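# Unpack heat sink and sheet onto pads, rehang tools

## Task

Lift the finned metal heat sink and the slip sheet beneath it out of the crate. Place the heat sink upright with its fins pointing up on the small pad, and lay the sheet flat on the large pad, each lying wholly within its pad's outline. Then release everything, return every tool used to the stand slot it came from, and move the arm well away from the tools. Use the wider gripper (grip85) or the cup for the heat sink, since grip50 cannot span it; a tool locked on the arm counts as part of the arm.

## Robot and tools

Robot: one seven-joint Flexiv Rizon 4 arm ending in a tool changer. Three tools hang in a stand: grip50 (two-finger, 50 mm stroke), grip85 (two-finger, 85 mm stroke) and cup (suction). Only one can be locked on at a time; tool_id in the result names it (grip50, grip85, cup or none).

Frames: the scene frame has its origin on the table top beneath the arm base, +z up, +y to the left when facing along +x. Results report end_effector_position (m) and end_effector_quat_wxyz of the changer face center, plus velocities, in this frame. The changer face has its own axes: z points outward away from the arm; both grippers close along face x. Grip points in mm from the face center (face x, y, z): grip50 (0, -25, 180); grip85 (0, 0, 173) closed, 13 mm closer when fully open; cup rim (0, 0, 175).

The row: every motion argument is a single list of 14 numbers, each in [-1, 1]: dx, dy, dz, rx, ry, rz, tool/lock, grip50_position, grip50_force_limit, grip50_speed, grip85_position, grip85_force_limit, grip85_speed, cup_suction. The first six are an offset, not a pose: a displacement of the changer face expressed in the face's own axes, counted from the face pose in the most recent result that reported it (for a second call inside one reply, from where the arm is at that moment). Scale: 1.0 equals 0.6 m of travel or 180 degrees; rx, ry, rz form one rotation vector. All zeros therefore means return to that reference pose, not hold still. Each control step the command is clipped to 70 mm and 16 degrees from the measured pose.

lock: above 0 locks, below 0 unlocks, 0 keeps the last command; takes about 1 s. Gripper position: +1 fully open; grip50 pads touch near -0.65, grip85 near -0.8; send -1 to close until the object stops the fingers. force_limit: -1 is about 20 N up to +1 at 185 N (grip50) or 235 N (grip85). speed: -1 about 20 mm/s to +1 about 150 mm/s. cup_suction: above 0.01 on, at or below 0.01 off (vents the cup); it persists between actions.

Tools (calls):
- execute_actions {actions, pictures}: actions is a list of at most one item. Empty list: just report state (with pictures). {rows:[row,...], steps:n}: up to 15 rows, n from 6 to 15 steps of 1/30 s; each row is used for one step and the final row repeats; every row is an offset from the same reference, not from the previous row. {steps:n} alone: a wait of up to 300 steps counted from the last result, thinking time included.
- move {target: row, speed}: drives the face in a straight line toward the target offset; speed in m/s, 0.002 to 0.5 (default 0.25), rotation capped at twice that in rad/s; path lasts 0.5 to 10 s. It does not avoid obstacles; faster motion means harder contact, and aiming beyond a contact presses harder. The result adds a move: line (done, off_target, moving, held, fault) with limits such as paced (pose clipped) or held (clearance check blocked steps; motion may then jump faster), and the distance to target.
- wait {seconds: 0 to 10}: lets time pass sending nothing new.
- zoom_image {camera: "cam_wrist", region: [x0,y0,x1,y1]}: enlarges part of the 504x504 wrist image, at most 504 px per side.
- read_manual {section: "licences"}: licence text only.
- finished_scene {scene}: ends the current scene, irreversibly, and grades it.

Timing: the last 6 steps of every action run after the result is taken, while the model thinks; the arm only continues to the last clipped pose, so large moves may need follow-ups. The simulation keeps running during thinking. Hand target appears when nothing is pending.

Results: "pose unreachable" and HELD mark steps altered or blocked by the clearance check. object_status per gripper: 0 moving, 1 stopped while opening, 2 stopped while closing (a grip), 3 at target or pads met (also possible with a thin item). position_measured counts: grip50 opening is about (250 - count) x 0.202 mm; grip85 about 78 = 60 mm, 130 = 40 mm, 180 = 20 mm, 230 = pads meet. cup_suction_measured 1 means strong vacuum, near 0 means no seal; cup_part_present is 1 at 0.50 and drops below 0.45. The cup pulls a held part up to about 12 mm closer. Tool readings show n/a until the tool is ready.

Tool exchange: align the face with a tool's plate within about 1 mm and 1 degree, face -y pointing toward the fork's open side; when plate_near is 1 send lock +1 and wait for locked 1. After locking, a gripper closes then opens by itself. To remove from the stand, raise 10 to 30 mm (about 20), slide at least 110 mm toward face -y, then lift. Return by the reverse path; when in_stand is 1 keep still, send lock -1 and wait for unlocked 1. Away from the stand unlocking is refused (unlock_refused 1). Fork arms sit 40 to 70 mm each side along face x, ends 45 mm toward the opening, tops 18 mm below a hung plate face; slots are 180 mm apart. Changer is 63 mm wide; its contact block sticks out 46 mm on face -y, the lock motor 58 mm on +y.

Gripping: hold position at -1 and confirm status 2. Changing position by 0.01 or more resets status. Cup: place the whole rim on a smooth flat area away from edges; release by setting down, turning suction off and rising 15 mm. Unlocking the cup vents it.

Avoid: knocking anything off the table (fails), drops, slams and hard pushes; joint torque over its load limit or 200 N external force triggers a 10 s stop. Holding loads heats motors: a MOTOR HOT line from 65 °C, brakes at 80 °C. Loose objects may occasionally be nudged. Joint ranges (rad): -2.792/2.792, -2.269/2.269, -2.967/2.967, -1.867/2.688, -2.967/2.967, -1.396/4.538, -2.967/2.967.

Each tool is called after ">>>" as name(argument=value, ...) on one line, values as JSON.

## Session

>>> execute_actions(actions=[])

Scene clock: 0.00 s of 9600.00 s.
end_effector_position=(+0.4370, +0.0180, +0.3404) locked=0 unlocked=1 plate_near=0 in_stand=0 unlock_refused=0 tool_id=none grip50_position_measured=n/a grip50_object_status=n/a grip85_position_measured=n/a grip85_object_status=n/a cup_suction_measured=n/a cup_part_present=n/a end_effector_quat_wxyz=(+0.002, +1.000, +0.019, -0.003) end_effector_velocity=(-0.000, +0.000, -0.000) end_effector_angular_velocity=(+0.001, +0.000, -0.001)
Joint positions: [ 0.209 -0.111  0.049  2.369 -0.008  0.903  0.267]
Joint velocities: [ 0.     0.     0.    -0.     0.001 -0.    -0.   ]
Hand target: +0.437, +0.018, +0.340; +0.002, +1.000, +0.019, -0.003

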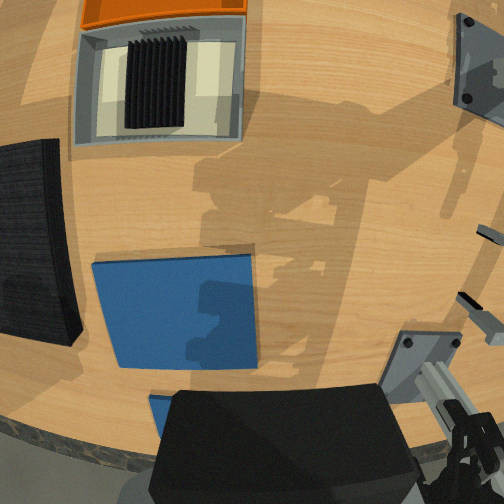

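>>> move(target=[0.2,0,-0.33,0,0,0,0,1,0,0,1,0,0,0], speed=0.4)

Scene clock: 1.30 s of 9600.00 s.
end_effector_position=(+0.5583, +0.0239, +0.5376) locked=0 unlocked=1 plate_near=0 in_stand=0 unlock_refused=0 tool_id=none grip50_position_measured=n/a grip50_object_status=n/a grip85_position_measured=n/a grip85_object_status=n/a cup_suction_measured=n/a cup_part_present=n/a end_effector_quat_wxyz=(+0.002, +1.000, +0.019, -0.003) end_effector_velocity=(+0.000, -0.000, +0.000) end_effector_angular_velocity=(-0.001, -0.001, -0.000)
Joint positions: [ 0.226 -0.109 -0.026  1.76   0.003  0.292  0.202]
Joint velocities: [-0.     0.    -0.    -0.    -0.001  0.    -0.   ]
Hand target: +0.558, +0.024, +0.538; +0.002, +1.000, +0.019, -0.003
Off the commanded pose: 0.000 m, 0 deg.
Kept back: nothing.
move: done
camera_calibration (this result's frames):
cam_wrist: T_world_to_cam=[[0.999741, 0.0222307, 0.00496774, -0.560731], [0.0195311, -0.948793, 0.315295, -0.0957953], [0.0117226, -0.315116, -0.948981, 0.563971], [0, 0, 0, 1]] pos_world=[0.555846, 0.0992919, 0.568187]

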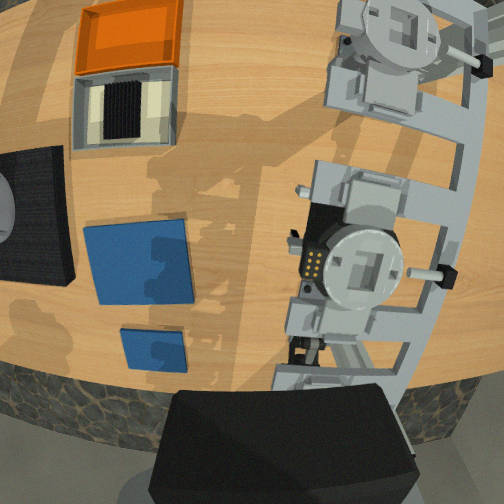

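>>> move(target=[0.008,0.307,0.063,0,0,-0.452,0,1,0,0,1,0,0,0], speed=0.4)

Scene clock: 4.07 s of 9600.00 s.
end_effector_position=(+0.5701, -0.1602, +0.5002) locked=0 unlocked=1 plate_near=0 in_stand=0 unlock_refused=0 tool_id=none grip50_position_measured=n/a grip50_object_status=n/a grip85_position_measured=n/a grip85_object_status=n/a cup_suction_measured=n/a cup_part_present=n/a end_effector_quat_wxyz=(-0.001, +0.746, +0.666, -0.003) end_effector_velocity=(+0.000, +0.000, +0.000) end_effector_angular_velocity=(+0.000, -0.001, +0.000)
Joint positions: [-0.04  -0.213 -0.096  1.734  0.022  0.369 -1.559]
Joint velocities: [ 0.     0.     0.     0.     0.     0.001 -0.   ]
Hand target: +0.570, -0.160, +0.500; -0.001, +0.746, +0.666, -0.003
Off the commanded pose: 0.000 m, 0 deg.
Kept back: nothing.
move: done
camera_calibration (this result's frames):
cam_wrist: T_world_to_cam=[[0.12864, 0.991662, 0.00764693, 0.0823213], [0.943942, -0.124807, 0.30561, -0.649054], [0.304017, -0.0320955, -0.952126, 0.350647], [0, 0, 0, 1]] pos_world=[0.495476, -0.151387, 0.531588]

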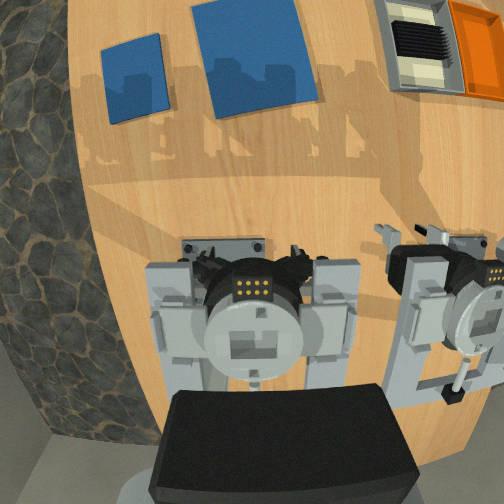

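>>> zoom_image(camera="cam_wrist", region=[140,230,370,400])

Region (140, 230, 370, 400) of cam_wrist's 504x504 image, scaled by 2.191, with more detail than that image has; it fills the top 373 rows of this view, and the rest is white.

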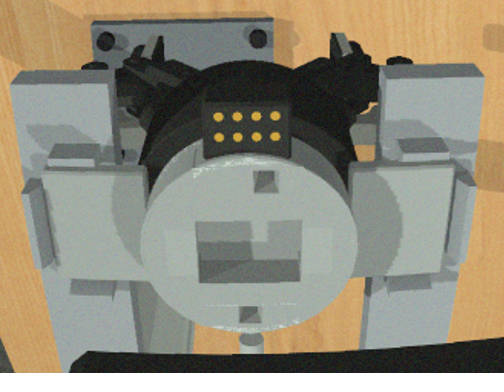

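>>> move(target=[0.004,0.078,0.075,0,0,0,0,1,0,0,1,0,0,0], speed=0.3)

>>> zoom_image(camera="cam_wrist", region=[90,150,410,400])

Scene clock: 5.60 s of 9600.00 s.
end_effector_position=(+0.6166, -0.1631, +0.4549) locked=0 unlocked=1 plate_near=0 in_stand=0 unlock_refused=0 tool_id=none grip50_position_measured=n/a grip50_object_status=n/a grip85_position_measured=n/a grip85_object_status=n/a cup_suction_measured=n/a cup_part_present=n/a end_effector_quat_wxyz=(-0.001, +0.746, +0.666, -0.003) end_effector_velocity=(-0.000, -0.000, +0.000) end_effector_angular_velocity=(+0.000, -0.000, -0.000)
Joint positions: [-0.035 -0.365 -0.106  1.65   0.042  0.436 -1.57 ]
Joint velocities: [-0.  0.  0.  0.  0.  0. -0.]
Hand target: +0.617, -0.163, +0.455; -0.001, +0.746, +0.666, -0.003
Off the commanded pose: 0.000 m, 0 deg.
Kept back: nothing.
move: done
camera_calibration (this result's frames):
cam_wrist: T_world_to_cam=[[0.128686, 0.991653, 0.00797486, 0.0793638], [0.944025, -0.12496, 0.305288, -0.679389], [0.303737, -0.0317577, -0.952227, 0.293499], [0, 0, 0, 1]] pos_world=[0.542001, -0.154277, 0.486254]

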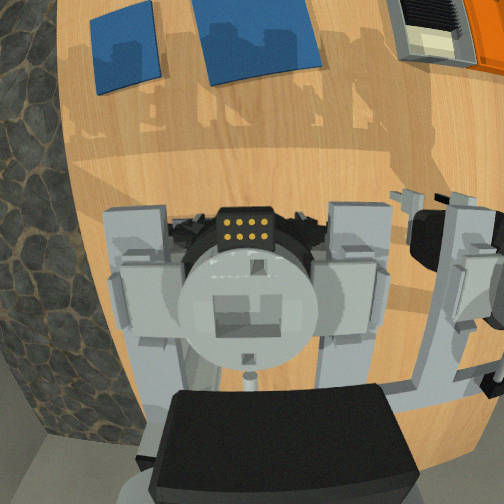

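Region (90, 150, 410, 400) of cam_wrist's 504x504 image, scaled by 1.575, with more detail than that image has; it fills the top 394 rows of this view, and the rest is white.

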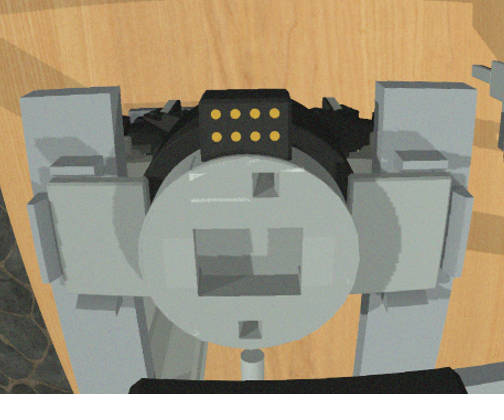

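>>> move(target=[-0.007,-0.005,0.108,0,0,0,0,1,0,0,1,0,0,0], speed=0.2)

Scene clock: 7.03 s of 9600.00 s.
end_effector_position=(+0.6127, -0.1671, +0.3899) locked=0 unlocked=1 plate_near=0 in_stand=0 unlock_refused=0 tool_id=none grip50_position_measured=n/a grip50_object_status=n/a grip85_position_measured=n/a grip85_object_status=n/a cup_suction_measured=n/a cup_part_present=n/a end_effector_quat_wxyz=(-0.002, +0.746, +0.666, -0.003) end_effector_velocity=(+0.000, -0.000, +0.000) end_effector_angular_velocity=(-0.000, -0.001, +0.000)
Joint positions: [-0.041 -0.435 -0.106  1.733  0.054  0.588 -1.584]
Joint velocities: [-0.     0.001  0.    -0.    -0.     0.    -0.   ]
Hand target: +0.613, -0.167, +0.390; -0.001, +0.746, +0.666, -0.003
Off the commanded pose: 0.000 m, 0 deg.
Kept back: nothing.
move: done
camera_calibration (this result's frames):
cam_wrist: T_world_to_cam=[[0.128957, 0.991617, 0.0081481, 0.084145], [0.944102, -0.125283, 0.304918, -0.65629], [0.303383, -0.0316287, -0.952344, 0.233048], [0, 0, 0, 1]] pos_world=[0.538051, -0.158291, 0.421371]

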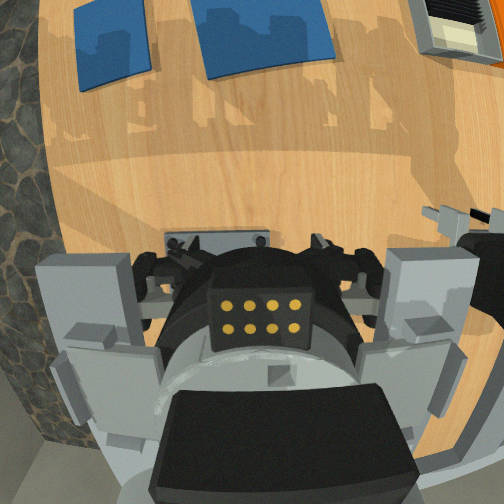

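>>> zoom_image(camera="cam_wrist", region=[130,260,430,504])

Region (130, 260, 430, 504) of cam_wrist's 504x504 image, scaled by 1.680, with more detail than that image has; it fills the top 410 rows of this view, and the rest is white.

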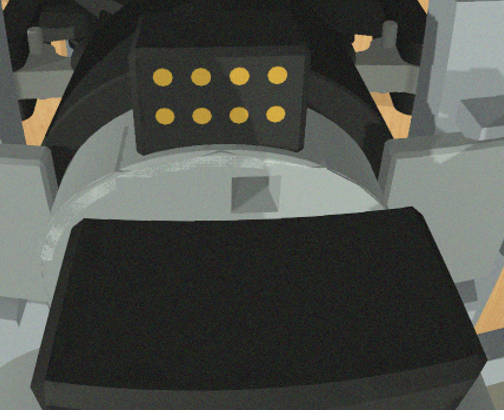

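>>> move(target=[-0.0015,0,0.025,-0.002,0,0,0,1,0,0,1,0,0,0], speed=0.05)

>>> zoom_image(camera="cam_wrist", region=[130,260,430,504])

Scene clock: 8.60 s of 9600.00 s.
end_effector_position=(+0.6124, -0.1680, +0.3749) locked=0 unlocked=1 plate_near=0 in_stand=0 unlock_refused=0 tool_id=none grip50_position_measured=n/a grip50_object_status=n/a grip85_position_measured=n/a grip85_object_status=n/a cup_suction_measured=n/a cup_part_present=n/a end_effector_quat_wxyz=(+0.001, +0.746, +0.666, -0.001) end_effector_velocity=(+0.000, -0.000, +0.000) end_effector_angular_velocity=(-0.001, +0.000, +0.001)
Joint positions: [-0.042 -0.455 -0.106  1.75   0.058  0.63  -1.588]
Joint velocities: [-0.     0.     0.    -0.    -0.001 -0.    -0.   ]
Hand target: +0.612, -0.168, +0.375; +0.001, +0.746, +0.666, -0.001
Off the commanded pose: 0.000 m, 0 deg.
Kept back: nothing.
move: done
camera_calibration (this result's frames):
cam_wrist: T_world_to_cam=[[0.128878, 0.991626, 0.00824178, 0.085149], [0.942272, -0.125046, 0.310624, -0.652572], [0.309053, -0.0322667, -0.950497, 0.214457], [0, 0, 0, 1]] pos_world=[0.537648, -0.159118, 0.405843]

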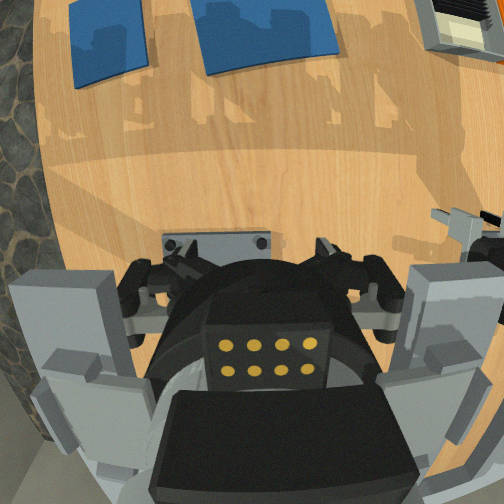

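Region (130, 260, 430, 504) of cam_wrist's 504x504 image, scaled by 1.680, with more detail than that image has; it fills the top 410 rows of this view, and the rest is white.

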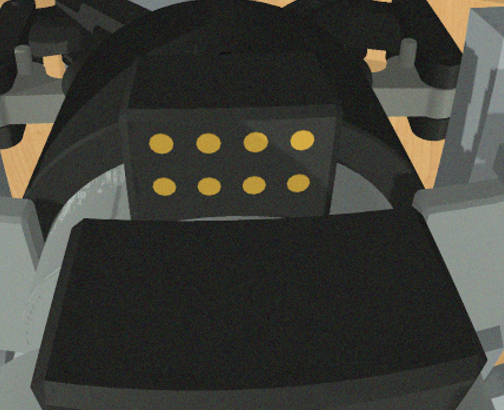

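>>> move(target=[-0.0004,0.0018,0.025,0,0,0,0,1,0,0,1,0,0,0], speed=0.01)

Scene clock: 10.97 s of 9600.00 s.
end_effector_position=(+0.6146, -0.1684, +0.3615) locked=0 unlocked=1 plate_near=0 in_stand=1 unlock_refused=0 tool_id=none grip50_position_measured=n/a grip50_object_status=n/a grip85_position_measured=n/a grip85_object_status=n/a cup_suction_measured=n/a cup_part_present=n/a end_effector_quat_wxyz=(+0.003, +0.746, +0.666, -0.000) end_effector_velocity=(-0.000, -0.000, -0.000) end_effector_angular_velocity=(-0.000, -0.000, +0.001)
Joint positions: [-0.042 -0.478 -0.105  1.756  0.061  0.663 -1.59 ]
Joint velocities: [-0.001 -0.     0.001  0.    -0.001  0.001 -0.   ]
Hand target: +0.613, -0.168, +0.360; +0.001, +0.746, +0.666, -0.001
Off the commanded pose: 0.002 m, 0 deg.
Kept back: nothing.
move: done
camera_calibration (this result's frames):
cam_wrist: T_world_to_cam=[[0.128133, 0.991727, 0.00768131, 0.0860539], [0.941065, -0.124025, 0.314664, -0.651049], [0.313014, -0.0330903, -0.949172, 0.198001], [0, 0, 0, 1]] pos_world=[0.539676, -0.159536, 0.392138]

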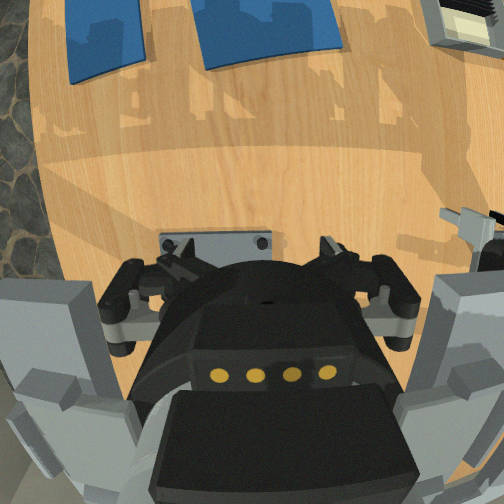

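>>> move(target=[0,0.003,-0.01,-0.0,0,0,0,1,0,0,1,0,0,0], speed=0.02)

>>> zoom_image(camera="cam_wrist", region=[130,260,430,504])

Scene clock: 11.93 s of 9600.00 s.
end_effector_position=(+0.6164, -0.1684, +0.3674) locked=0 unlocked=1 plate_near=0 in_stand=0 unlock_refused=0 tool_id=none grip50_position_measured=n/a grip50_object_status=n/a grip85_position_measured=n/a grip85_object_status=n/a cup_suction_measured=n/a cup_part_present=n/a end_effector_quat_wxyz=(+0.002, +0.745, +0.667, -0.000) end_effector_velocity=(-0.000, +0.000, -0.000) end_effector_angular_velocity=(-0.000, +0.000, +0.000)
Joint positions: [-0.042 -0.473 -0.105  1.745  0.06   0.648 -1.59 ]
Joint velocities: [ 0. -0. -0.  0. -0.  0.  0.]
Hand target: +0.616, -0.169, +0.367; +0.003, +0.746, +0.666, -0.000
Off the commanded pose: 0.000 m, 0 deg.
Kept back: nothing.
move: done
camera_calibration (this result's frames):
cam_wrist: T_world_to_cam=[[0.127786, 0.991771, 0.00783055, 0.0859404], [0.941122, -0.123745, 0.314606, -0.654541], [0.312986, -0.0328329, -0.94919, 0.203105], [0, 0, 0, 1]] pos_world=[0.541451, -0.15956, 0.398035]

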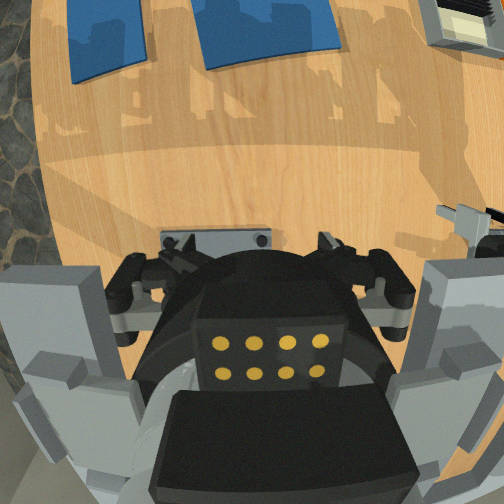

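Region (130, 260, 430, 504) of cam_wrist's 504x504 image, scaled by 1.680, with more detail than that image has; it fills the top 410 rows of this view, and the rest is white.

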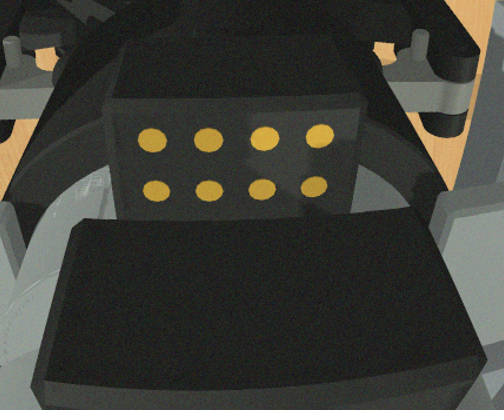

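>>> move(target=[0,-0.0006,0.017,0.001,0,0,0,1,0,0,1,0,0,0], speed=0.01)

Scene clock: 13.43 s of 9600.00 s.
end_effector_position=(+0.6163, -0.1685, +0.3581) locked=0 unlocked=1 plate_near=1 in_stand=1 unlock_refused=0 tool_id=none grip50_position_measured=n/a grip50_object_status=n/a grip85_position_measured=n/a grip85_object_status=n/a cup_suction_measured=n/a cup_part_present=n/a end_effector_quat_wxyz=(+0.002, +0.745, +0.667, -0.001) end_effector_velocity=(-0.000, -0.000, +0.000) end_effector_angular_velocity=(-0.000, +0.000, -0.001)
Joint positions: [-0.042 -0.487 -0.105  1.751  0.062  0.666 -1.591]
Joint velocities: [-0.001 -0.    -0.    -0.    -0.    -0.     0.   ]
Hand target: +0.616, -0.168, +0.357; +0.001, +0.745, +0.667, -0.001
Off the commanded pose: 0.001 m, 0 deg.
Kept back: nothing.
move: done
camera_calibration (this result's frames):
cam_wrist: T_world_to_cam=[[0.127918, 0.991756, 0.00759928, 0.0861744], [0.94159, -0.123847, 0.313163, -0.65139], [0.311522, -0.0329038, -0.949669, 0.195354], [0, 0, 0, 1]] pos_world=[0.541462, -0.159709, 0.388858]

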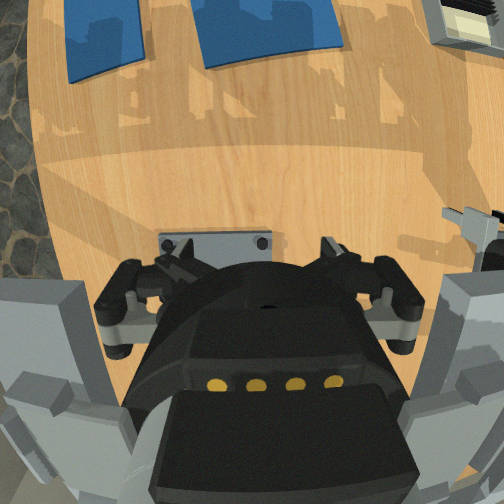

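>>> execute_actions(actions=[{"rows":[[0,0,0,0,0,0,1,1,0,0,1,0,1,0]],"steps":15}])

>>> execute_actions(actions=[{"steps":24}])

Scene clock: 13.90 s of 9600.00 s.
end_effector_position=(+0.6164, -0.1685, +0.3582) locked=0 unlocked=0 plate_near=1 in_stand=1 unlock_refused=0 tool_id=none grip50_position_measured=n/a grip50_object_status=n/a grip85_position_measured=n/a grip85_object_status=n/a cup_suction_measured=n/a cup_part_present=n/a end_effector_quat_wxyz=(+0.002, +0.745, +0.667, -0.001) end_effector_velocity=(-0.000, -0.000, -0.000) end_effector_angular_velocity=(+0.000, -0.000, -0.000)
Joint positions: [-0.042 -0.487 -0.105  1.751  0.062  0.666 -1.591]
Joint velocities: [-0. -0. -0.  0.  0.  0. -0.]
Steps of this call (steps 1 to 5: nothing new was sent; steps 6 to 14: the first 9 steps of this action). Readings (end_effector_position | what the end effector reports):
6: (+0.6164, -0.1685, +0.3582) | locked=0 unlocked=0 plate_near=1 in_stand=1 unlock_refused=0 tool_id=none grip50_position_measured=n/a grip50_object_status=n/a grip85_position_measured=n/a grip85_object_status=n/a cup_suction_measured=n/a cup_part_present=n/a
7: (+0.6164, -0.1685, +0.3583) | locked=0 unlocked=0 plate_near=1 in_stand=1 unlock_refused=0 tool_id=none grip50_position_measured=n/a grip50_object_status=n/a grip85_position_measured=n/a grip85_object_status=n/a cup_suction_measured=n/a cup_part_present=n/a
9: (+0.6164, -0.1685, +0.3582) | locked=0 unlocked=0 plate_near=1 in_stand=1 unlock_refused=0 tool_id=none grip50_position_measured=n/a grip50_object_status=n/a grip85_position_measured=n/a grip85_object_status=n/a cup_suction_measured=n/a cup_part_present=n/a
13: (+0.6164, -0.1685, +0.3582) | locked=0 unlocked=0 plate_near=1 in_stand=1 unlock_refused=0 tool_id=none grip50_position_measured=n/a grip50_object_status=n/a grip85_position_measured=n/a grip85_object_status=n/a cup_suction_measured=n/a cup_part_present=n/a
14: the state above

Scene clock: 14.70 s of 9600.00 s.
end_effector_position=(+0.6165, -0.1685, +0.3585) locked=1 unlocked=0 plate_near=1 in_stand=1 unlock_refused=0 tool_id=grip85 grip50_position_measured=n/a grip50_object_status=n/a grip85_position_measured=n/a grip85_object_status=n/a cup_suction_measured=n/a cup_part_present=n/a end_effector_quat_wxyz=(+0.002, +0.745, +0.667, -0.000) end_effector_velocity=(-0.000, -0.000, +0.000) end_effector_angular_velocity=(-0.000, +0.000, +0.000)
Joint positions: [-0.042 -0.487 -0.105  1.751  0.062  0.666 -1.591]
Joint velocities: [-0.  0.  0. -0. -0. -0.  0.]
Hand target: +0.616, -0.169, +0.358; +0.002, +0.745, +0.667, -0.001
Off the commanded pose: 0.000 m, 0 deg.
Kept back: nothing.
Steps of this call (steps 1 to 6: the last 6 steps of your previous action; steps 7 to 24: nothing new was sent). Readings (end_effector_position | what the end effector reports):
1: (+0.6164, -0.1685, +0.3582) | locked=0 unlocked=0 plate_near=1 in_stand=1 unlock_refused=0 tool_id=none grip50_position_measured=n/a grip50_object_status=n/a grip85_position_measured=n/a grip85_object_status=n/a cup_suction_measured=n/a cup_part_present=n/a
2: (+0.6164, -0.1685, +0.3582) | locked=0 unlocked=0 plate_near=1 in_stand=1 unlock_refused=0 tool_id=none grip50_position_measured=n/a grip50_object_status=n/a grip85_position_measured=n/a grip85_object_status=n/a cup_suction_measured=n/a cup_part_present=n/a
4: (+0.6164, -0.1685, +0.3582) | locked=0 unlocked=0 plate_near=1 in_stand=1 unlock_refused=0 tool_id=none grip50_position_measured=n/a grip50_object_status=n/a grip85_position_measured=n/a grip85_object_status=n/a cup_suction_measured=n/a cup_part_present=n/a
8: (+0.6164, -0.1685, +0.3582) | locked=0 unlocked=0 plate_near=1 in_stand=1 unlock_refused=0 tool_id=none grip50_position_measured=n/a grip50_object_status=n/a grip85_position_measured=n/a grip85_object_status=n/a cup_suction_measured=n/a cup_part_present=n/a
24: the state above

>>> move(target=[0,0,-0.033,0,0,0,0,1,0,0,1,0,1,0], speed=0.1)

>>> move(target=[0,-0.2,0,0,0,0,0,1,0,0,1,0,1,0], speed=0.2)

Scene clock: 15.70 s of 9600.00 s.
end_effector_position=(+0.6166, -0.1684, +0.3785) locked=1 unlocked=0 plate_near=1 in_stand=0 unlock_refused=0 tool_id=grip85 grip50_position_measured=n/a grip50_object_status=n/a grip85_position_measured=n/a grip85_object_status=n/a cup_suction_measured=n/a cup_part_present=n/a end_effector_quat_wxyz=(+0.002, +0.745, +0.667, -0.000) end_effector_velocity=(-0.000, +0.000, -0.000) end_effector_angular_velocity=(-0.000, +0.001, +0.001)
Joint positions: [-0.042 -0.458 -0.106  1.736  0.057  0.623 -1.588]
Joint velocities: [ 0. -0.  0.  0. -0. -0. -0.]
Hand target: +0.616, -0.168, +0.378; +0.002, +0.745, +0.667, -0.000
Off the commanded pose: 0.000 m, 0 deg.
Kept back: nothing.
move: done
camera_calibration (this result's frames):
cam_wrist: T_world_to_cam=[[0.127585, 0.991798, 0.00772281, 0.0859899], [0.94119, -0.123523, 0.314489, -0.658166], [0.312864, -0.0328554, -0.94923, 0.213688], [0, 0, 0, 1]] pos_world=[0.541633, -0.159563, 0.409161]

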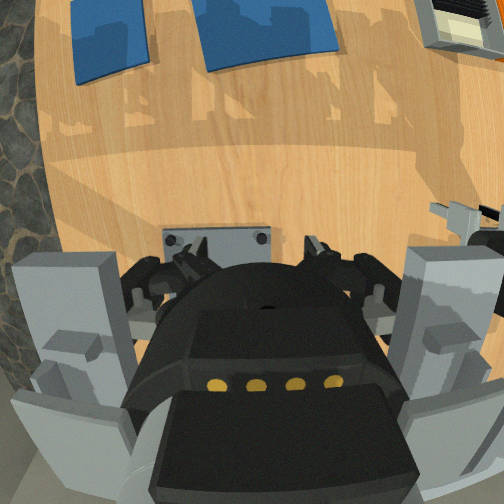

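Scene clock: 16.67 s of 9600.00 s.
end_effector_position=(+0.4971, -0.1551, +0.3779) locked=1 unlocked=0 plate_near=1 in_stand=0 unlock_refused=0 tool_id=grip85 grip50_position_measured=n/a grip50_object_status=n/a grip85_position_measured=n/a grip85_object_status=n/a cup_suction_measured=n/a cup_part_present=n/a end_effector_quat_wxyz=(+0.003, +0.745, +0.667, -0.000) end_effector_velocity=(+0.000, +0.000, -0.000) end_effector_angular_velocity=(+0.000, -0.000, +0.000)
Joint positions: [-0.045 -0.202 -0.085  2.117  0.023  0.751 -1.562]
Joint velocities: [ 0.    -0.001 -0.    -0.     0.     0.001  0.   ]
Hand target: +0.497, -0.155, +0.378; +0.003, +0.745, +0.667, -0.000
Off the commanded pose: 0.000 m, 0 deg.
Kept back: nothing.
move: done
camera_calibration (this result's frames):
cam_wrist: T_world_to_cam=[[0.127572, 0.991802, 0.0073643, 0.0882702], [0.941201, -0.123398, 0.314504, -0.543879], [0.312834, -0.0331905, -0.949228, 0.250921], [0, 0, 0, 1]] pos_world=[0.422142, -0.146332, 0.408583]

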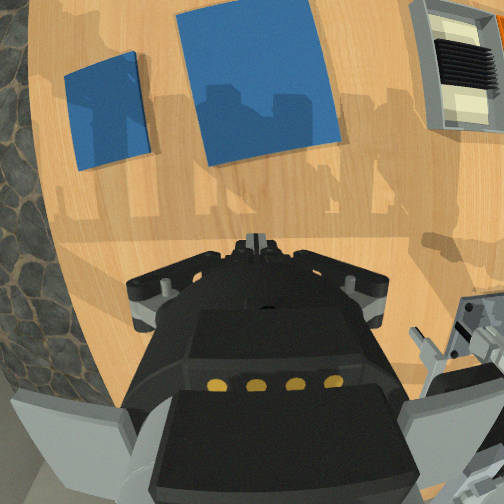

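>>> zoom_image(camera="cam_wrist", region=[50,0,360,200])

Region (50, 0, 360, 200) of cam_wrist's 504x504 image, scaled by 1.626, with more detail than that image has; it fills the top 325 rows of this view, and the rest is white.

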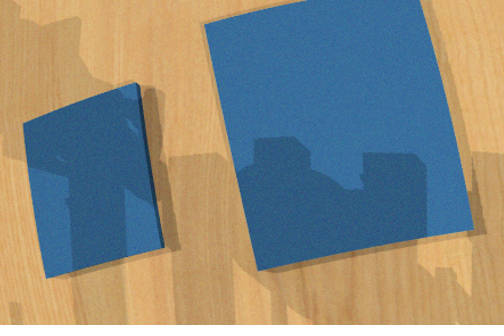

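>>> move(target=[0.3425,-0.3103,0.03,0,0,0.464,0,1,0,0,1,0,1,0], speed=0.4)

Scene clock: 19.87 s of 9600.00 s.
end_effector_position=(+0.3348, +0.0687, +0.3580) locked=1 unlocked=0 plate_near=1 in_stand=0 unlock_refused=0 tool_id=grip85 grip50_position_measured=n/a grip50_object_status=n/a grip85_position_measured=3 grip85_object_status=3 cup_suction_measured=n/a cup_part_present=n/a end_effector_quat_wxyz=(+0.004, +1.000, +0.001, +0.002) end_effector_velocity=(+0.000, -0.000, +0.000) end_effector_angular_velocity=(+0.000, -0.001, -0.000)
Joint positions: [0.213 0.143 0.278 2.559 0.052 0.851 0.489]
Joint velocities: [ 0.     0.    -0.    -0.    -0.     0.001  0.   ]
Hand target: +0.335, +0.069, +0.358; +0.004, +1.000, +0.001, +0.002
Off the commanded pose: 0.001 m, 0 deg.
Kept back: nothing.
move: done
camera_calibration (this result's frames):
cam_wrist: T_world_to_cam=[[0.999788, -0.0145465, 0.0145809, -0.338321], [-0.0184294, -0.947911, 0.318001, 0.0193853], [0.00919561, -0.318202, -0.947978, 0.410982], [0, 0, 0, 1]] pos_world=[0.334827, 0.144229, 0.38837]

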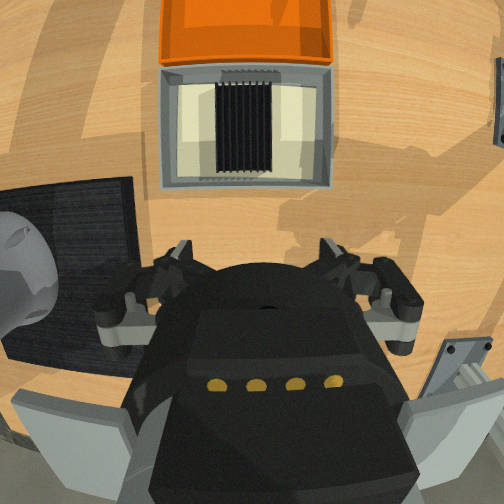

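>>> zoom_image(camera="cam_wrist", region=[145,40,345,200])

Region (145, 40, 345, 200) of cam_wrist's 504x504 image, scaled by 2.520, with more detail than that image has; it fills the top 403 rows of this view, and the rest is white.

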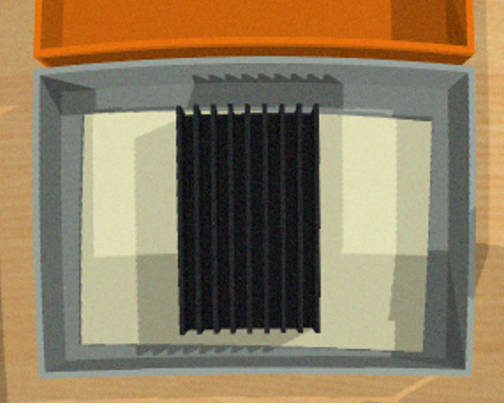

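>>> move(target=[-0.0093,-0.15,0.204,0.0025,-0.0013,0.003,0,1,0,0,1,0,1,0], speed=0.25)

>>> zoom_image(camera="cam_wrist", region=[100,100,400,300])

Scene clock: 22.00 s of 9600.00 s.
end_effector_position=(+0.3294, +0.1578, +0.2356) locked=1 unlocked=0 plate_near=1 in_stand=0 unlock_refused=0 tool_id=grip85 grip50_position_measured=n/a grip50_object_status=n/a grip85_position_measured=3 grip85_object_status=3 cup_suction_measured=n/a cup_part_present=n/a end_effector_quat_wxyz=(-0.000, +1.000, -0.003, -0.000) end_effector_velocity=(-0.000, -0.000, +0.000) end_effector_angular_velocity=(-0.001, +0.000, +0.001)
Joint positions: [ 0.432 -0.336  0.179  2.642 -0.322  1.395  0.967]
Joint velocities: [-0.     0.     0.    -0.    -0.001 -0.001  0.   ]
Hand target: +0.329, +0.158, +0.236; -0.000, +1.000, -0.004, -0.000
Off the commanded pose: 0.001 m, 0 deg.
Kept back: nothing.
move: done
camera_calibration (this result's frames):
cam_wrist: T_world_to_cam=[[0.999671, -0.0234661, 0.0103749, -0.327442], [-0.0255285, -0.950162, 0.310709, 0.147106], [0.00256669, -0.310871, -0.950449, 0.324939], [0, 0, 0, 1]] pos_world=[0.330256, 0.233105, 0.266528]

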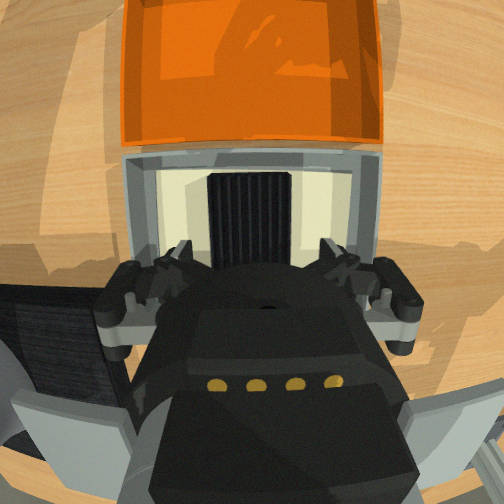

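Region (100, 100, 400, 300) of cam_wrist's 504x504 image, scaled by 1.680, with more detail than that image has.

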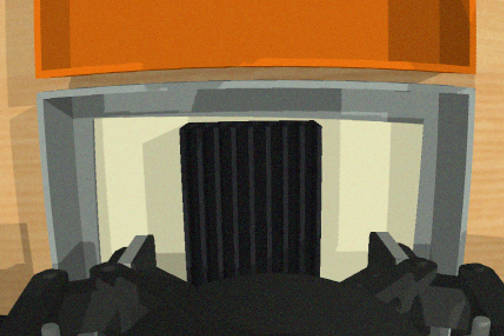

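>>> move(target=[-0.0055,0,0.068,0,0,0,0,1,0,0,1,0,1,0], speed=0.08)

>>> zoom_image(camera="cam_wrist", region=[100,100,400,300])

Scene clock: 23.23 s of 9600.00 s.
end_effector_position=(+0.3262, +0.1579, +0.1949) locked=1 unlocked=0 plate_near=1 in_stand=0 unlock_refused=0 tool_id=grip85 grip50_position_measured=n/a grip50_object_status=n/a grip85_position_measured=3 grip85_object_status=3 cup_suction_measured=n/a cup_part_present=n/a end_effector_quat_wxyz=(-0.000, +1.000, -0.003, -0.000) end_effector_velocity=(+0.000, +0.000, +0.000) end_effector_angular_velocity=(+0.001, -0.001, -0.001)
Joint positions: [ 0.592 -0.489 -0.017  2.677 -0.408  1.599  1.032]
Joint velocities: [-0.     0.001 -0.    -0.     0.     0.001 -0.   ]
Hand target: +0.326, +0.158, +0.195; -0.000, +1.000, -0.004, -0.000
Off the commanded pose: 0.000 m, 0 deg.
Kept back: nothing.
move: done
camera_calibration (this result's frames):
cam_wrist: T_world_to_cam=[[0.999675, -0.0233009, 0.0102997, -0.323798], [-0.0253487, -0.950095, 0.310928, 0.159638], [0.00254079, -0.311088, -0.950378, 0.286375], [0, 0, 0, 1]] pos_world=[0.327012, 0.233215, 0.225863]

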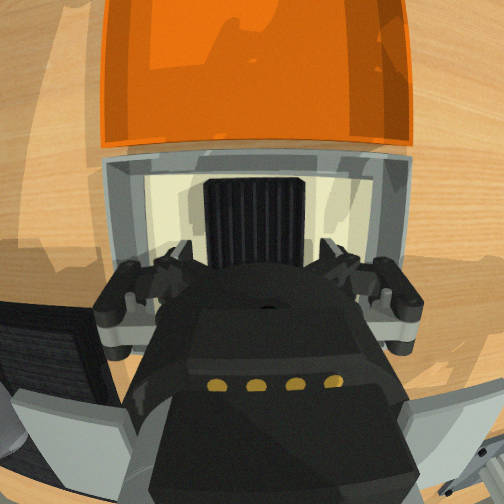

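Region (100, 100, 400, 300) of cam_wrist's 504x504 image, scaled by 1.680, with more detail than that image has.

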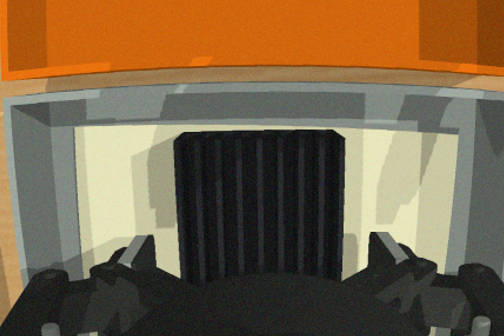

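Centered. Close.

>>> move(target=[-0.001,0,0,0,0,0,0,1,0,0,-1,-0.4,-0.3,0], speed=0.05)

Scene clock: 25.27 s of 9600.00 s.
end_effector_position=(+0.3257, +0.1580, +0.1950) locked=1 unlocked=0 plate_near=1 in_stand=0 unlock_refused=0 tool_id=grip85 grip50_position_measured=n/a grip50_object_status=n/a grip85_position_measured=80 grip85_object_status=2 cup_suction_measured=n/a cup_part_present=n/a end_effector_quat_wxyz=(-0.000, +1.000, -0.003, -0.000) end_effector_velocity=(+0.000, +0.000, +0.000) end_effector_angular_velocity=(+0.001, -0.001, -0.000)
Joint positions: [ 0.594 -0.489 -0.018  2.678 -0.408  1.601  1.033]
Joint velocities: [-0.    -0.     0.    -0.     0.     0.001  0.   ]
Hand target: +0.326, +0.158, +0.195; -0.000, +1.000, -0.003, -0.000
Off the commanded pose: 0.000 m, 0 deg.
Kept back: nothing.
move: done
camera_calibration (this result's frames):
cam_wrist: T_world_to_cam=[[0.999675, -0.0231899, 0.0106194, -0.323378], [-0.0253417, -0.950213, 0.310569, 0.159747], [0.00288858, -0.310737, -0.950491, 0.286386], [0, 0, 0, 1]] pos_world=[0.326494, 0.233285, 0.226029]

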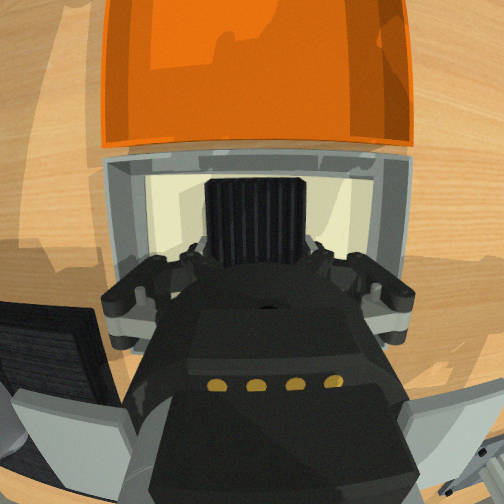

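>>> move(target=[0,0,-0.15,0,0,0,0,1,0,0,-1,-0.4,-0.3,0], speed=0.2)

>>> move(target=[0.15,0.3,-0.02,0,0,-0.2,0,1,0,0,-1,-0.4,-0.3,0], speed=0.3)

Scene clock: 26.33 s of 9600.00 s.
end_effector_position=(+0.3257, +0.1578, +0.2846) locked=1 unlocked=0 plate_near=1 in_stand=0 unlock_refused=0 tool_id=grip85 grip50_position_measured=n/a grip50_object_status=n/a grip85_position_measured=80 grip85_object_status=2 cup_suction_measured=n/a cup_part_present=n/a end_effector_quat_wxyz=(-0.000, +1.000, -0.003, -0.000) end_effector_velocity=(-0.000, +0.000, -0.000) end_effector_angular_velocity=(-0.001, +0.001, -0.000)
Joint positions: [ 0.377 -0.157  0.312  2.593 -0.116  1.172  0.84 ]
Joint velocities: [ 0.    -0.001 -0.    -0.    -0.    -0.     0.001]
Hand target: +0.326, +0.158, +0.285; -0.000, +1.000, -0.003, -0.000
Off the commanded pose: 0.000 m, 0 deg.
Kept back: nothing.
move: done
camera_calibration (this result's frames):
cam_wrist: T_world_to_cam=[[0.99968, -0.0228929, 0.0107437, -0.324385], [-0.0250984, -0.950181, 0.310686, 0.131673], [0.00309598, -0.310856, -0.950452, 0.371401], [0, 0, 0, 1]] pos_world=[0.326436, 0.233139, 0.315575]

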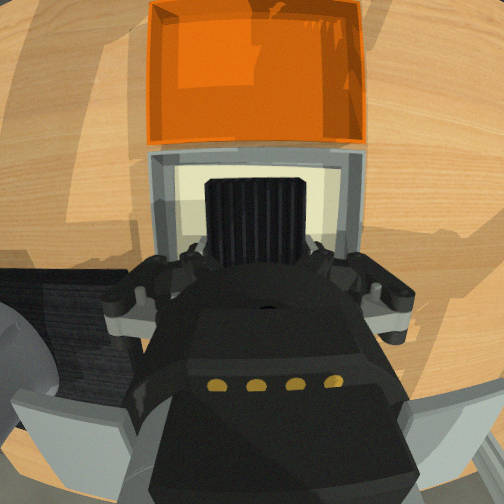

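Scene clock: 27.77 s of 9600.00 s.
end_effector_position=(+0.4143, -0.0219, +0.2961) locked=1 unlocked=0 plate_near=1 in_stand=0 unlock_refused=0 tool_id=grip85 grip50_position_measured=n/a grip50_object_status=n/a grip85_position_measured=80 grip85_object_status=2 cup_suction_measured=n/a cup_part_present=n/a end_effector_quat_wxyz=(-0.002, +0.952, +0.306, -0.000) end_effector_velocity=(+0.000, +0.001, +0.000) end_effector_angular_velocity=(-0.000, +0.000, +0.002)
Joint positions: [-0.001 -0.202  0.169  2.453 -0.058  1.081 -0.364]
Joint velocities: [ 0.001  0.     0.    -0.    -0.001 -0.    -0.   ]
Hand target: +0.414, -0.022, +0.296; -0.002, +0.952, +0.306, -0.000
Off the commanded pose: 0.001 m, 0 deg.
Kept back: nothing.
move: done
camera_calibration (this result's frames):
cam_wrist: T_world_to_cam=[[0.822503, 0.568639, 0.0117789, -0.33122], [0.538035, -0.784618, 0.308047, -0.269363], [0.18441, -0.247032, -0.951298, 0.252714], [0, 0, 0, 1]] pos_world=[0.370754, 0.0394258, 0.327284]

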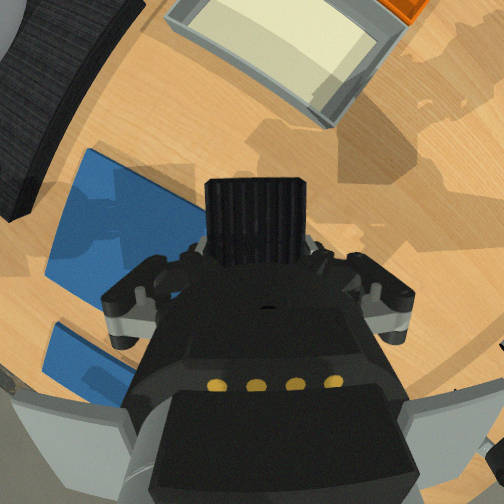

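>>> move(target=[-0.3917,0.3572,0.1185,0,0,-0.312,0,1,0,0,-1,-0.4,-0.3,0], speed=0.35)

Scene clock: 29.80 s of 9600.00 s.
end_effector_position=(+0.3487, -0.3313, +0.2235) locked=1 unlocked=0 plate_near=1 in_stand=0 unlock_refused=0 tool_id=grip85 grip50_position_measured=n/a grip50_object_status=n/a grip85_position_measured=80 grip85_object_status=2 cup_suction_measured=n/a cup_part_present=n/a end_effector_quat_wxyz=(-0.003, +0.696, +0.718, +0.003) end_effector_velocity=(+0.000, +0.000, +0.000) end_effector_angular_velocity=(-0.000, -0.000, +0.001)
Joint positions: [-0.7   -0.512  0.112  2.293 -0.133  1.222 -2.037]
Joint velocities: [ 0.001  0.001 -0.     0.     0.     0.    -0.   ]
Hand target: +0.349, -0.331, +0.224; -0.002, +0.696, +0.718, +0.003
Off the commanded pose: 0.002 m, 0 deg.
Kept back: nothing.
move: done
camera_calibration (this result's frames):
cam_wrist: T_world_to_cam=[[-0.0138391, 0.999729, 0.0187254, 0.332434], [0.950327, 0.00732702, 0.311166, -0.33653], [0.310944, 0.0221015, -0.950171, 0.164098], [0, 0, 0, 1]] pos_world=[0.273389, -0.333505, 0.254412]

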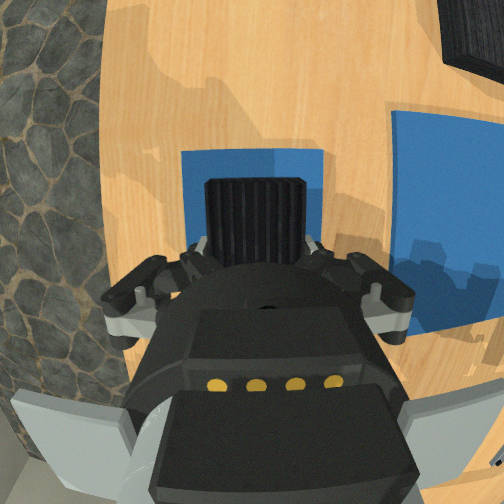

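>>> move(target=[-0.002,0,0.03,0,-0.0026,0,0,1,0,0,-1,-0.4,-0.3,0], speed=0.06)

>>> move(target=[0,0,0.014,0,0,0,0,1,0,0,-1,-0.4,-0.3,0], speed=0.012)

Scene clock: 30.73 s of 9600.00 s.
end_effector_position=(+0.3486, -0.3323, +0.2053) locked=1 unlocked=0 plate_near=1 in_stand=0 unlock_refused=0 tool_id=grip85 grip50_position_measured=n/a grip50_object_status=n/a grip85_position_measured=80 grip85_object_status=2 cup_suction_measured=n/a cup_part_present=n/a end_effector_quat_wxyz=(-0.000, +0.696, +0.718, -0.000) end_effector_velocity=(-0.000, -0.000, +0.000) end_effector_angular_velocity=(-0.000, -0.000, -0.001)
Joint positions: [-0.68  -0.562  0.086  2.297 -0.15   1.281 -2.024]
Joint velocities: [ 0.  0. -0. -0.  0.  0.  0.]
Hand target: +0.349, -0.332, +0.206; +0.000, +0.696, +0.718, -0.000
Off the commanded pose: 0.000 m, 0 deg.
Kept back: nothing.
move: done
camera_calibration (this result's frames):
cam_wrist: T_world_to_cam=[[-0.0137055, 0.999845, 0.0110583, 0.335336], [0.950406, 0.00958965, 0.310865, -0.32998], [0.310711, 0.0147705, -0.95039, 0.144569], [0, 0, 0, 1]] pos_world=[0.273292, -0.334255, 0.236268]

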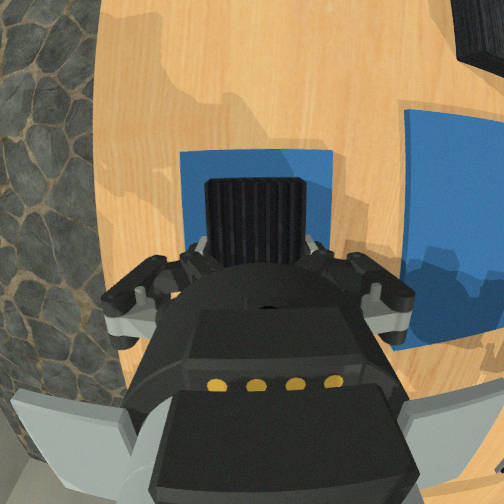

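Scene clock: 31.67 s of 9600.00 s.
end_effector_position=(+0.3494, -0.3328, +0.1994) locked=1 unlocked=0 plate_near=1 in_stand=0 unlock_refused=0 tool_id=grip85 grip50_position_measured=n/a grip50_object_status=n/a grip85_position_measured=80 grip85_object_status=2 cup_suction_measured=n/a cup_part_present=n/a end_effector_quat_wxyz=(+0.002, +0.696, +0.718, +0.000) end_effector_velocity=(+0.000, +0.000, -0.000) end_effector_angular_velocity=(-0.000, +0.000, +0.000)
Joint positions: [-0.675 -0.58   0.078  2.296 -0.153  1.303 -2.022]
Joint velocities: [ 0.  0. -0.  0. -0. -0.  0.]
Hand target: +0.349, -0.332, +0.197; -0.000, +0.696, +0.718, -0.000
Off the commanded pose: 0.003 m, 0 deg.
Kept back: nothing.
move: done
camera_calibration (this result's frames):
cam_wrist: T_world_to_cam=[[-0.013851, 0.999869, 0.00840516, 0.336556], [0.949164, 0.0105039, 0.314607, -0.32894], [0.314477, 0.0123355, -0.949185, 0.13633], [0, 0, 0, 1]] pos_world=[0.274007, -0.334738, 0.230061]

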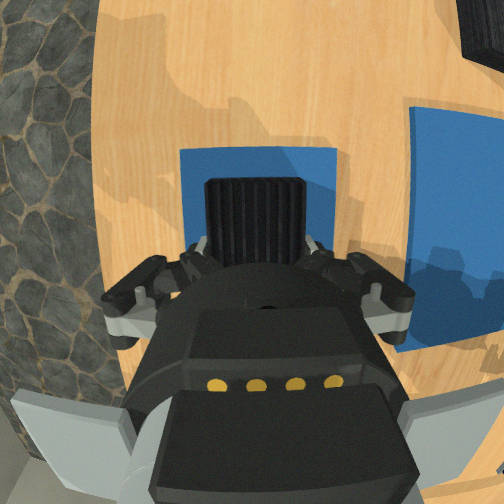

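>>> move(target=[0,0,-0.001,0.0012,0.0007,0,0,1,0,0,1,-0.4,0.5,0], speed=0.05)

>>> move(target=[0,0,-0.08,0,0,0,0,1,0,0,1,-0.4,0.5,0], speed=0.2)

Scene clock: 32.60 s of 9600.00 s.
end_effector_position=(+0.3493, -0.3328, +0.1999) locked=1 unlocked=0 plate_near=1 in_stand=0 unlock_refused=0 tool_id=grip85 grip50_position_measured=n/a grip50_object_status=n/a grip85_position_measured=3 grip85_object_status=3 cup_suction_measured=n/a cup_part_present=n/a end_effector_quat_wxyz=(+0.000, +0.696, +0.718, -0.000) end_effector_velocity=(-0.000, -0.000, -0.000) end_effector_angular_velocity=(+0.000, +0.000, -0.000)
Joint positions: [-0.676 -0.578  0.08   2.294 -0.152  1.295 -2.022]
Joint velocities: [-0. -0.  0.  0. -0. -0.  0.]
Hand target: +0.349, -0.333, +0.200; +0.000, +0.696, +0.718, -0.000
Off the commanded pose: 0.000 m, 0 deg.
Kept back: nothing.
move: done
camera_calibration (this result's frames):
cam_wrist: T_world_to_cam=[[-0.0138566, 0.999848, 0.0105856, 0.336042], [0.950445, 0.00988207, 0.310736, -0.328887], [0.310585, 0.0143668, -0.950437, 0.139093], [0, 0, 0, 1]] pos_world=[0.274045, -0.334739, 0.230839]

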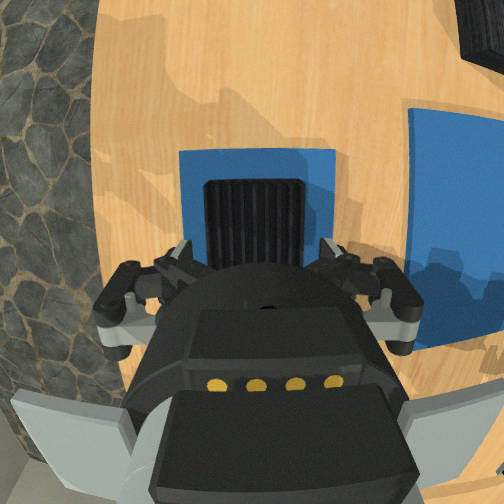

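Scene clock: 33.30 s of 9600.00 s.
end_effector_position=(+0.3495, -0.3327, +0.2479) locked=1 unlocked=0 plate_near=1 in_stand=0 unlock_refused=0 tool_id=grip85 grip50_position_measured=n/a grip50_object_status=n/a grip85_position_measured=3 grip85_object_status=3 cup_suction_measured=n/a cup_part_present=n/a end_effector_quat_wxyz=(+0.000, +0.696, +0.718, -0.000) end_effector_velocity=(-0.000, -0.000, -0.001) end_effector_angular_velocity=(+0.001, +0.001, -0.000)
Joint positions: [-0.705 -0.448  0.12   2.29  -0.125  1.16  -2.042]
Joint velocities: [-0.    -0.001  0.    -0.     0.    -0.    -0.   ]
Hand target: +0.349, -0.333, +0.248; +0.000, +0.696, +0.718, -0.000
Off the commanded pose: 0.000 m, 0 deg.
Kept back: nothing.
move: done
camera_calibration (this result's frames):
cam_wrist: T_world_to_cam=[[-0.0140808, 0.999849, 0.0101759, 0.335694], [0.950363, 0.0102189, 0.310977, -0.343855], [0.310826, 0.0140496, -0.950363, 0.184491], [0, 0, 0, 1]] pos_world=[0.274169, -0.334722, 0.278848]

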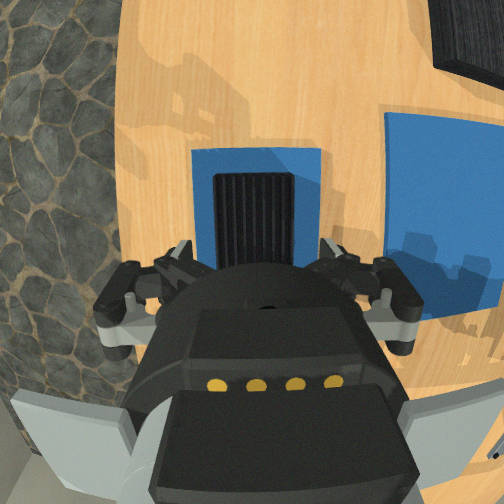

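>>> move(target=[0.2882,0.255,-0.2177,0,0,0.0453,0,1,0,0,1,-0.4,0.5,0], speed=0.4)

Scene clock: 34.73 s of 9600.00 s.
end_effector_position=(+0.4968, -0.1553, +0.3778) locked=1 unlocked=0 plate_near=1 in_stand=0 unlock_refused=0 tool_id=grip85 grip50_position_measured=n/a grip50_object_status=n/a grip85_position_measured=3 grip85_object_status=3 cup_suction_measured=n/a cup_part_present=n/a end_effector_quat_wxyz=(+0.001, +0.745, +0.667, -0.001) end_effector_velocity=(-0.000, +0.000, -0.000) end_effector_angular_velocity=(+0.001, +0.000, -0.001)
Joint positions: [-0.394 -0.249  0.273  2.077 -0.09   0.744 -1.485]
Joint velocities: [ 0.     0.    -0.     0.     0.001  0.     0.   ]
Hand target: +0.497, -0.155, +0.378; +0.001, +0.745, +0.667, -0.002
Off the commanded pose: 0.001 m, 0 deg.
Kept back: nothing.
move: done
camera_calibration (this result's frames):
cam_wrist: T_world_to_cam=[[0.127502, 0.991807, 0.00792109, 0.0882639], [0.942531, -0.123646, 0.310397, -0.54274], [0.308833, -0.0321104, -0.950574, 0.253573], [0, 0, 0, 1]] pos_world=[0.421984, -0.146506, 0.408806]

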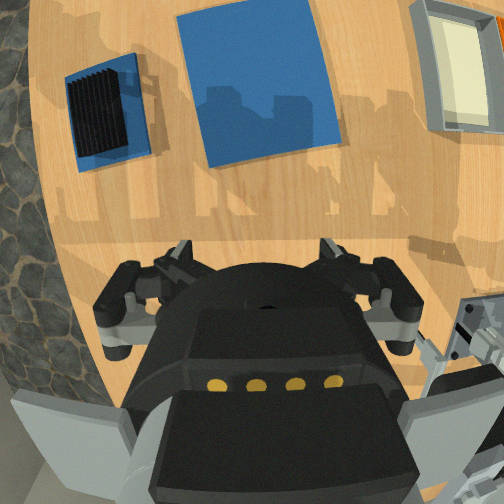

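>>> move(target=[0.0003,0.2008,-0.001,0,0,0,0,1,0,0,1,-0.4,0.5,0], speed=0.15)

Scene clock: 36.10 s of 9600.00 s.
end_effector_position=(+0.6168, -0.1683, +0.3785) locked=1 unlocked=0 plate_near=1 in_stand=0 unlock_refused=0 tool_id=grip85 grip50_position_measured=n/a grip50_object_status=n/a grip85_position_measured=3 grip85_object_status=3 cup_suction_measured=n/a cup_part_present=n/a end_effector_quat_wxyz=(+0.001, +0.745, +0.667, -0.001) end_effector_velocity=(+0.000, +0.000, +0.000) end_effector_angular_velocity=(+0.000, -0.001, -0.000)
Joint positions: [-0.333 -0.494  0.235  1.715 -0.135  0.622 -1.464]
Joint velocities: [ 0.     0.001  0.     0.     0.     0.001 -0.   ]
Hand target: +0.617, -0.168, +0.379; +0.001, +0.745, +0.667, -0.001
Off the commanded pose: 0.000 m, 0 deg.
Kept back: nothing.
move: done
camera_calibration (this result's frames):
cam_wrist: T_world_to_cam=[[0.127305, 0.991831, 0.00808525, 0.0859703], [0.942503, -0.123505, 0.31054, -0.657721], [0.309002, -0.0319129, -0.950526, 0.21668], [0, 0, 0, 1]] pos_world=[0.542005, -0.159585, 0.409513]

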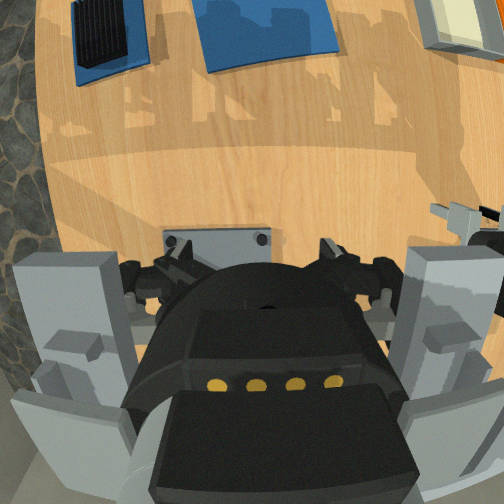

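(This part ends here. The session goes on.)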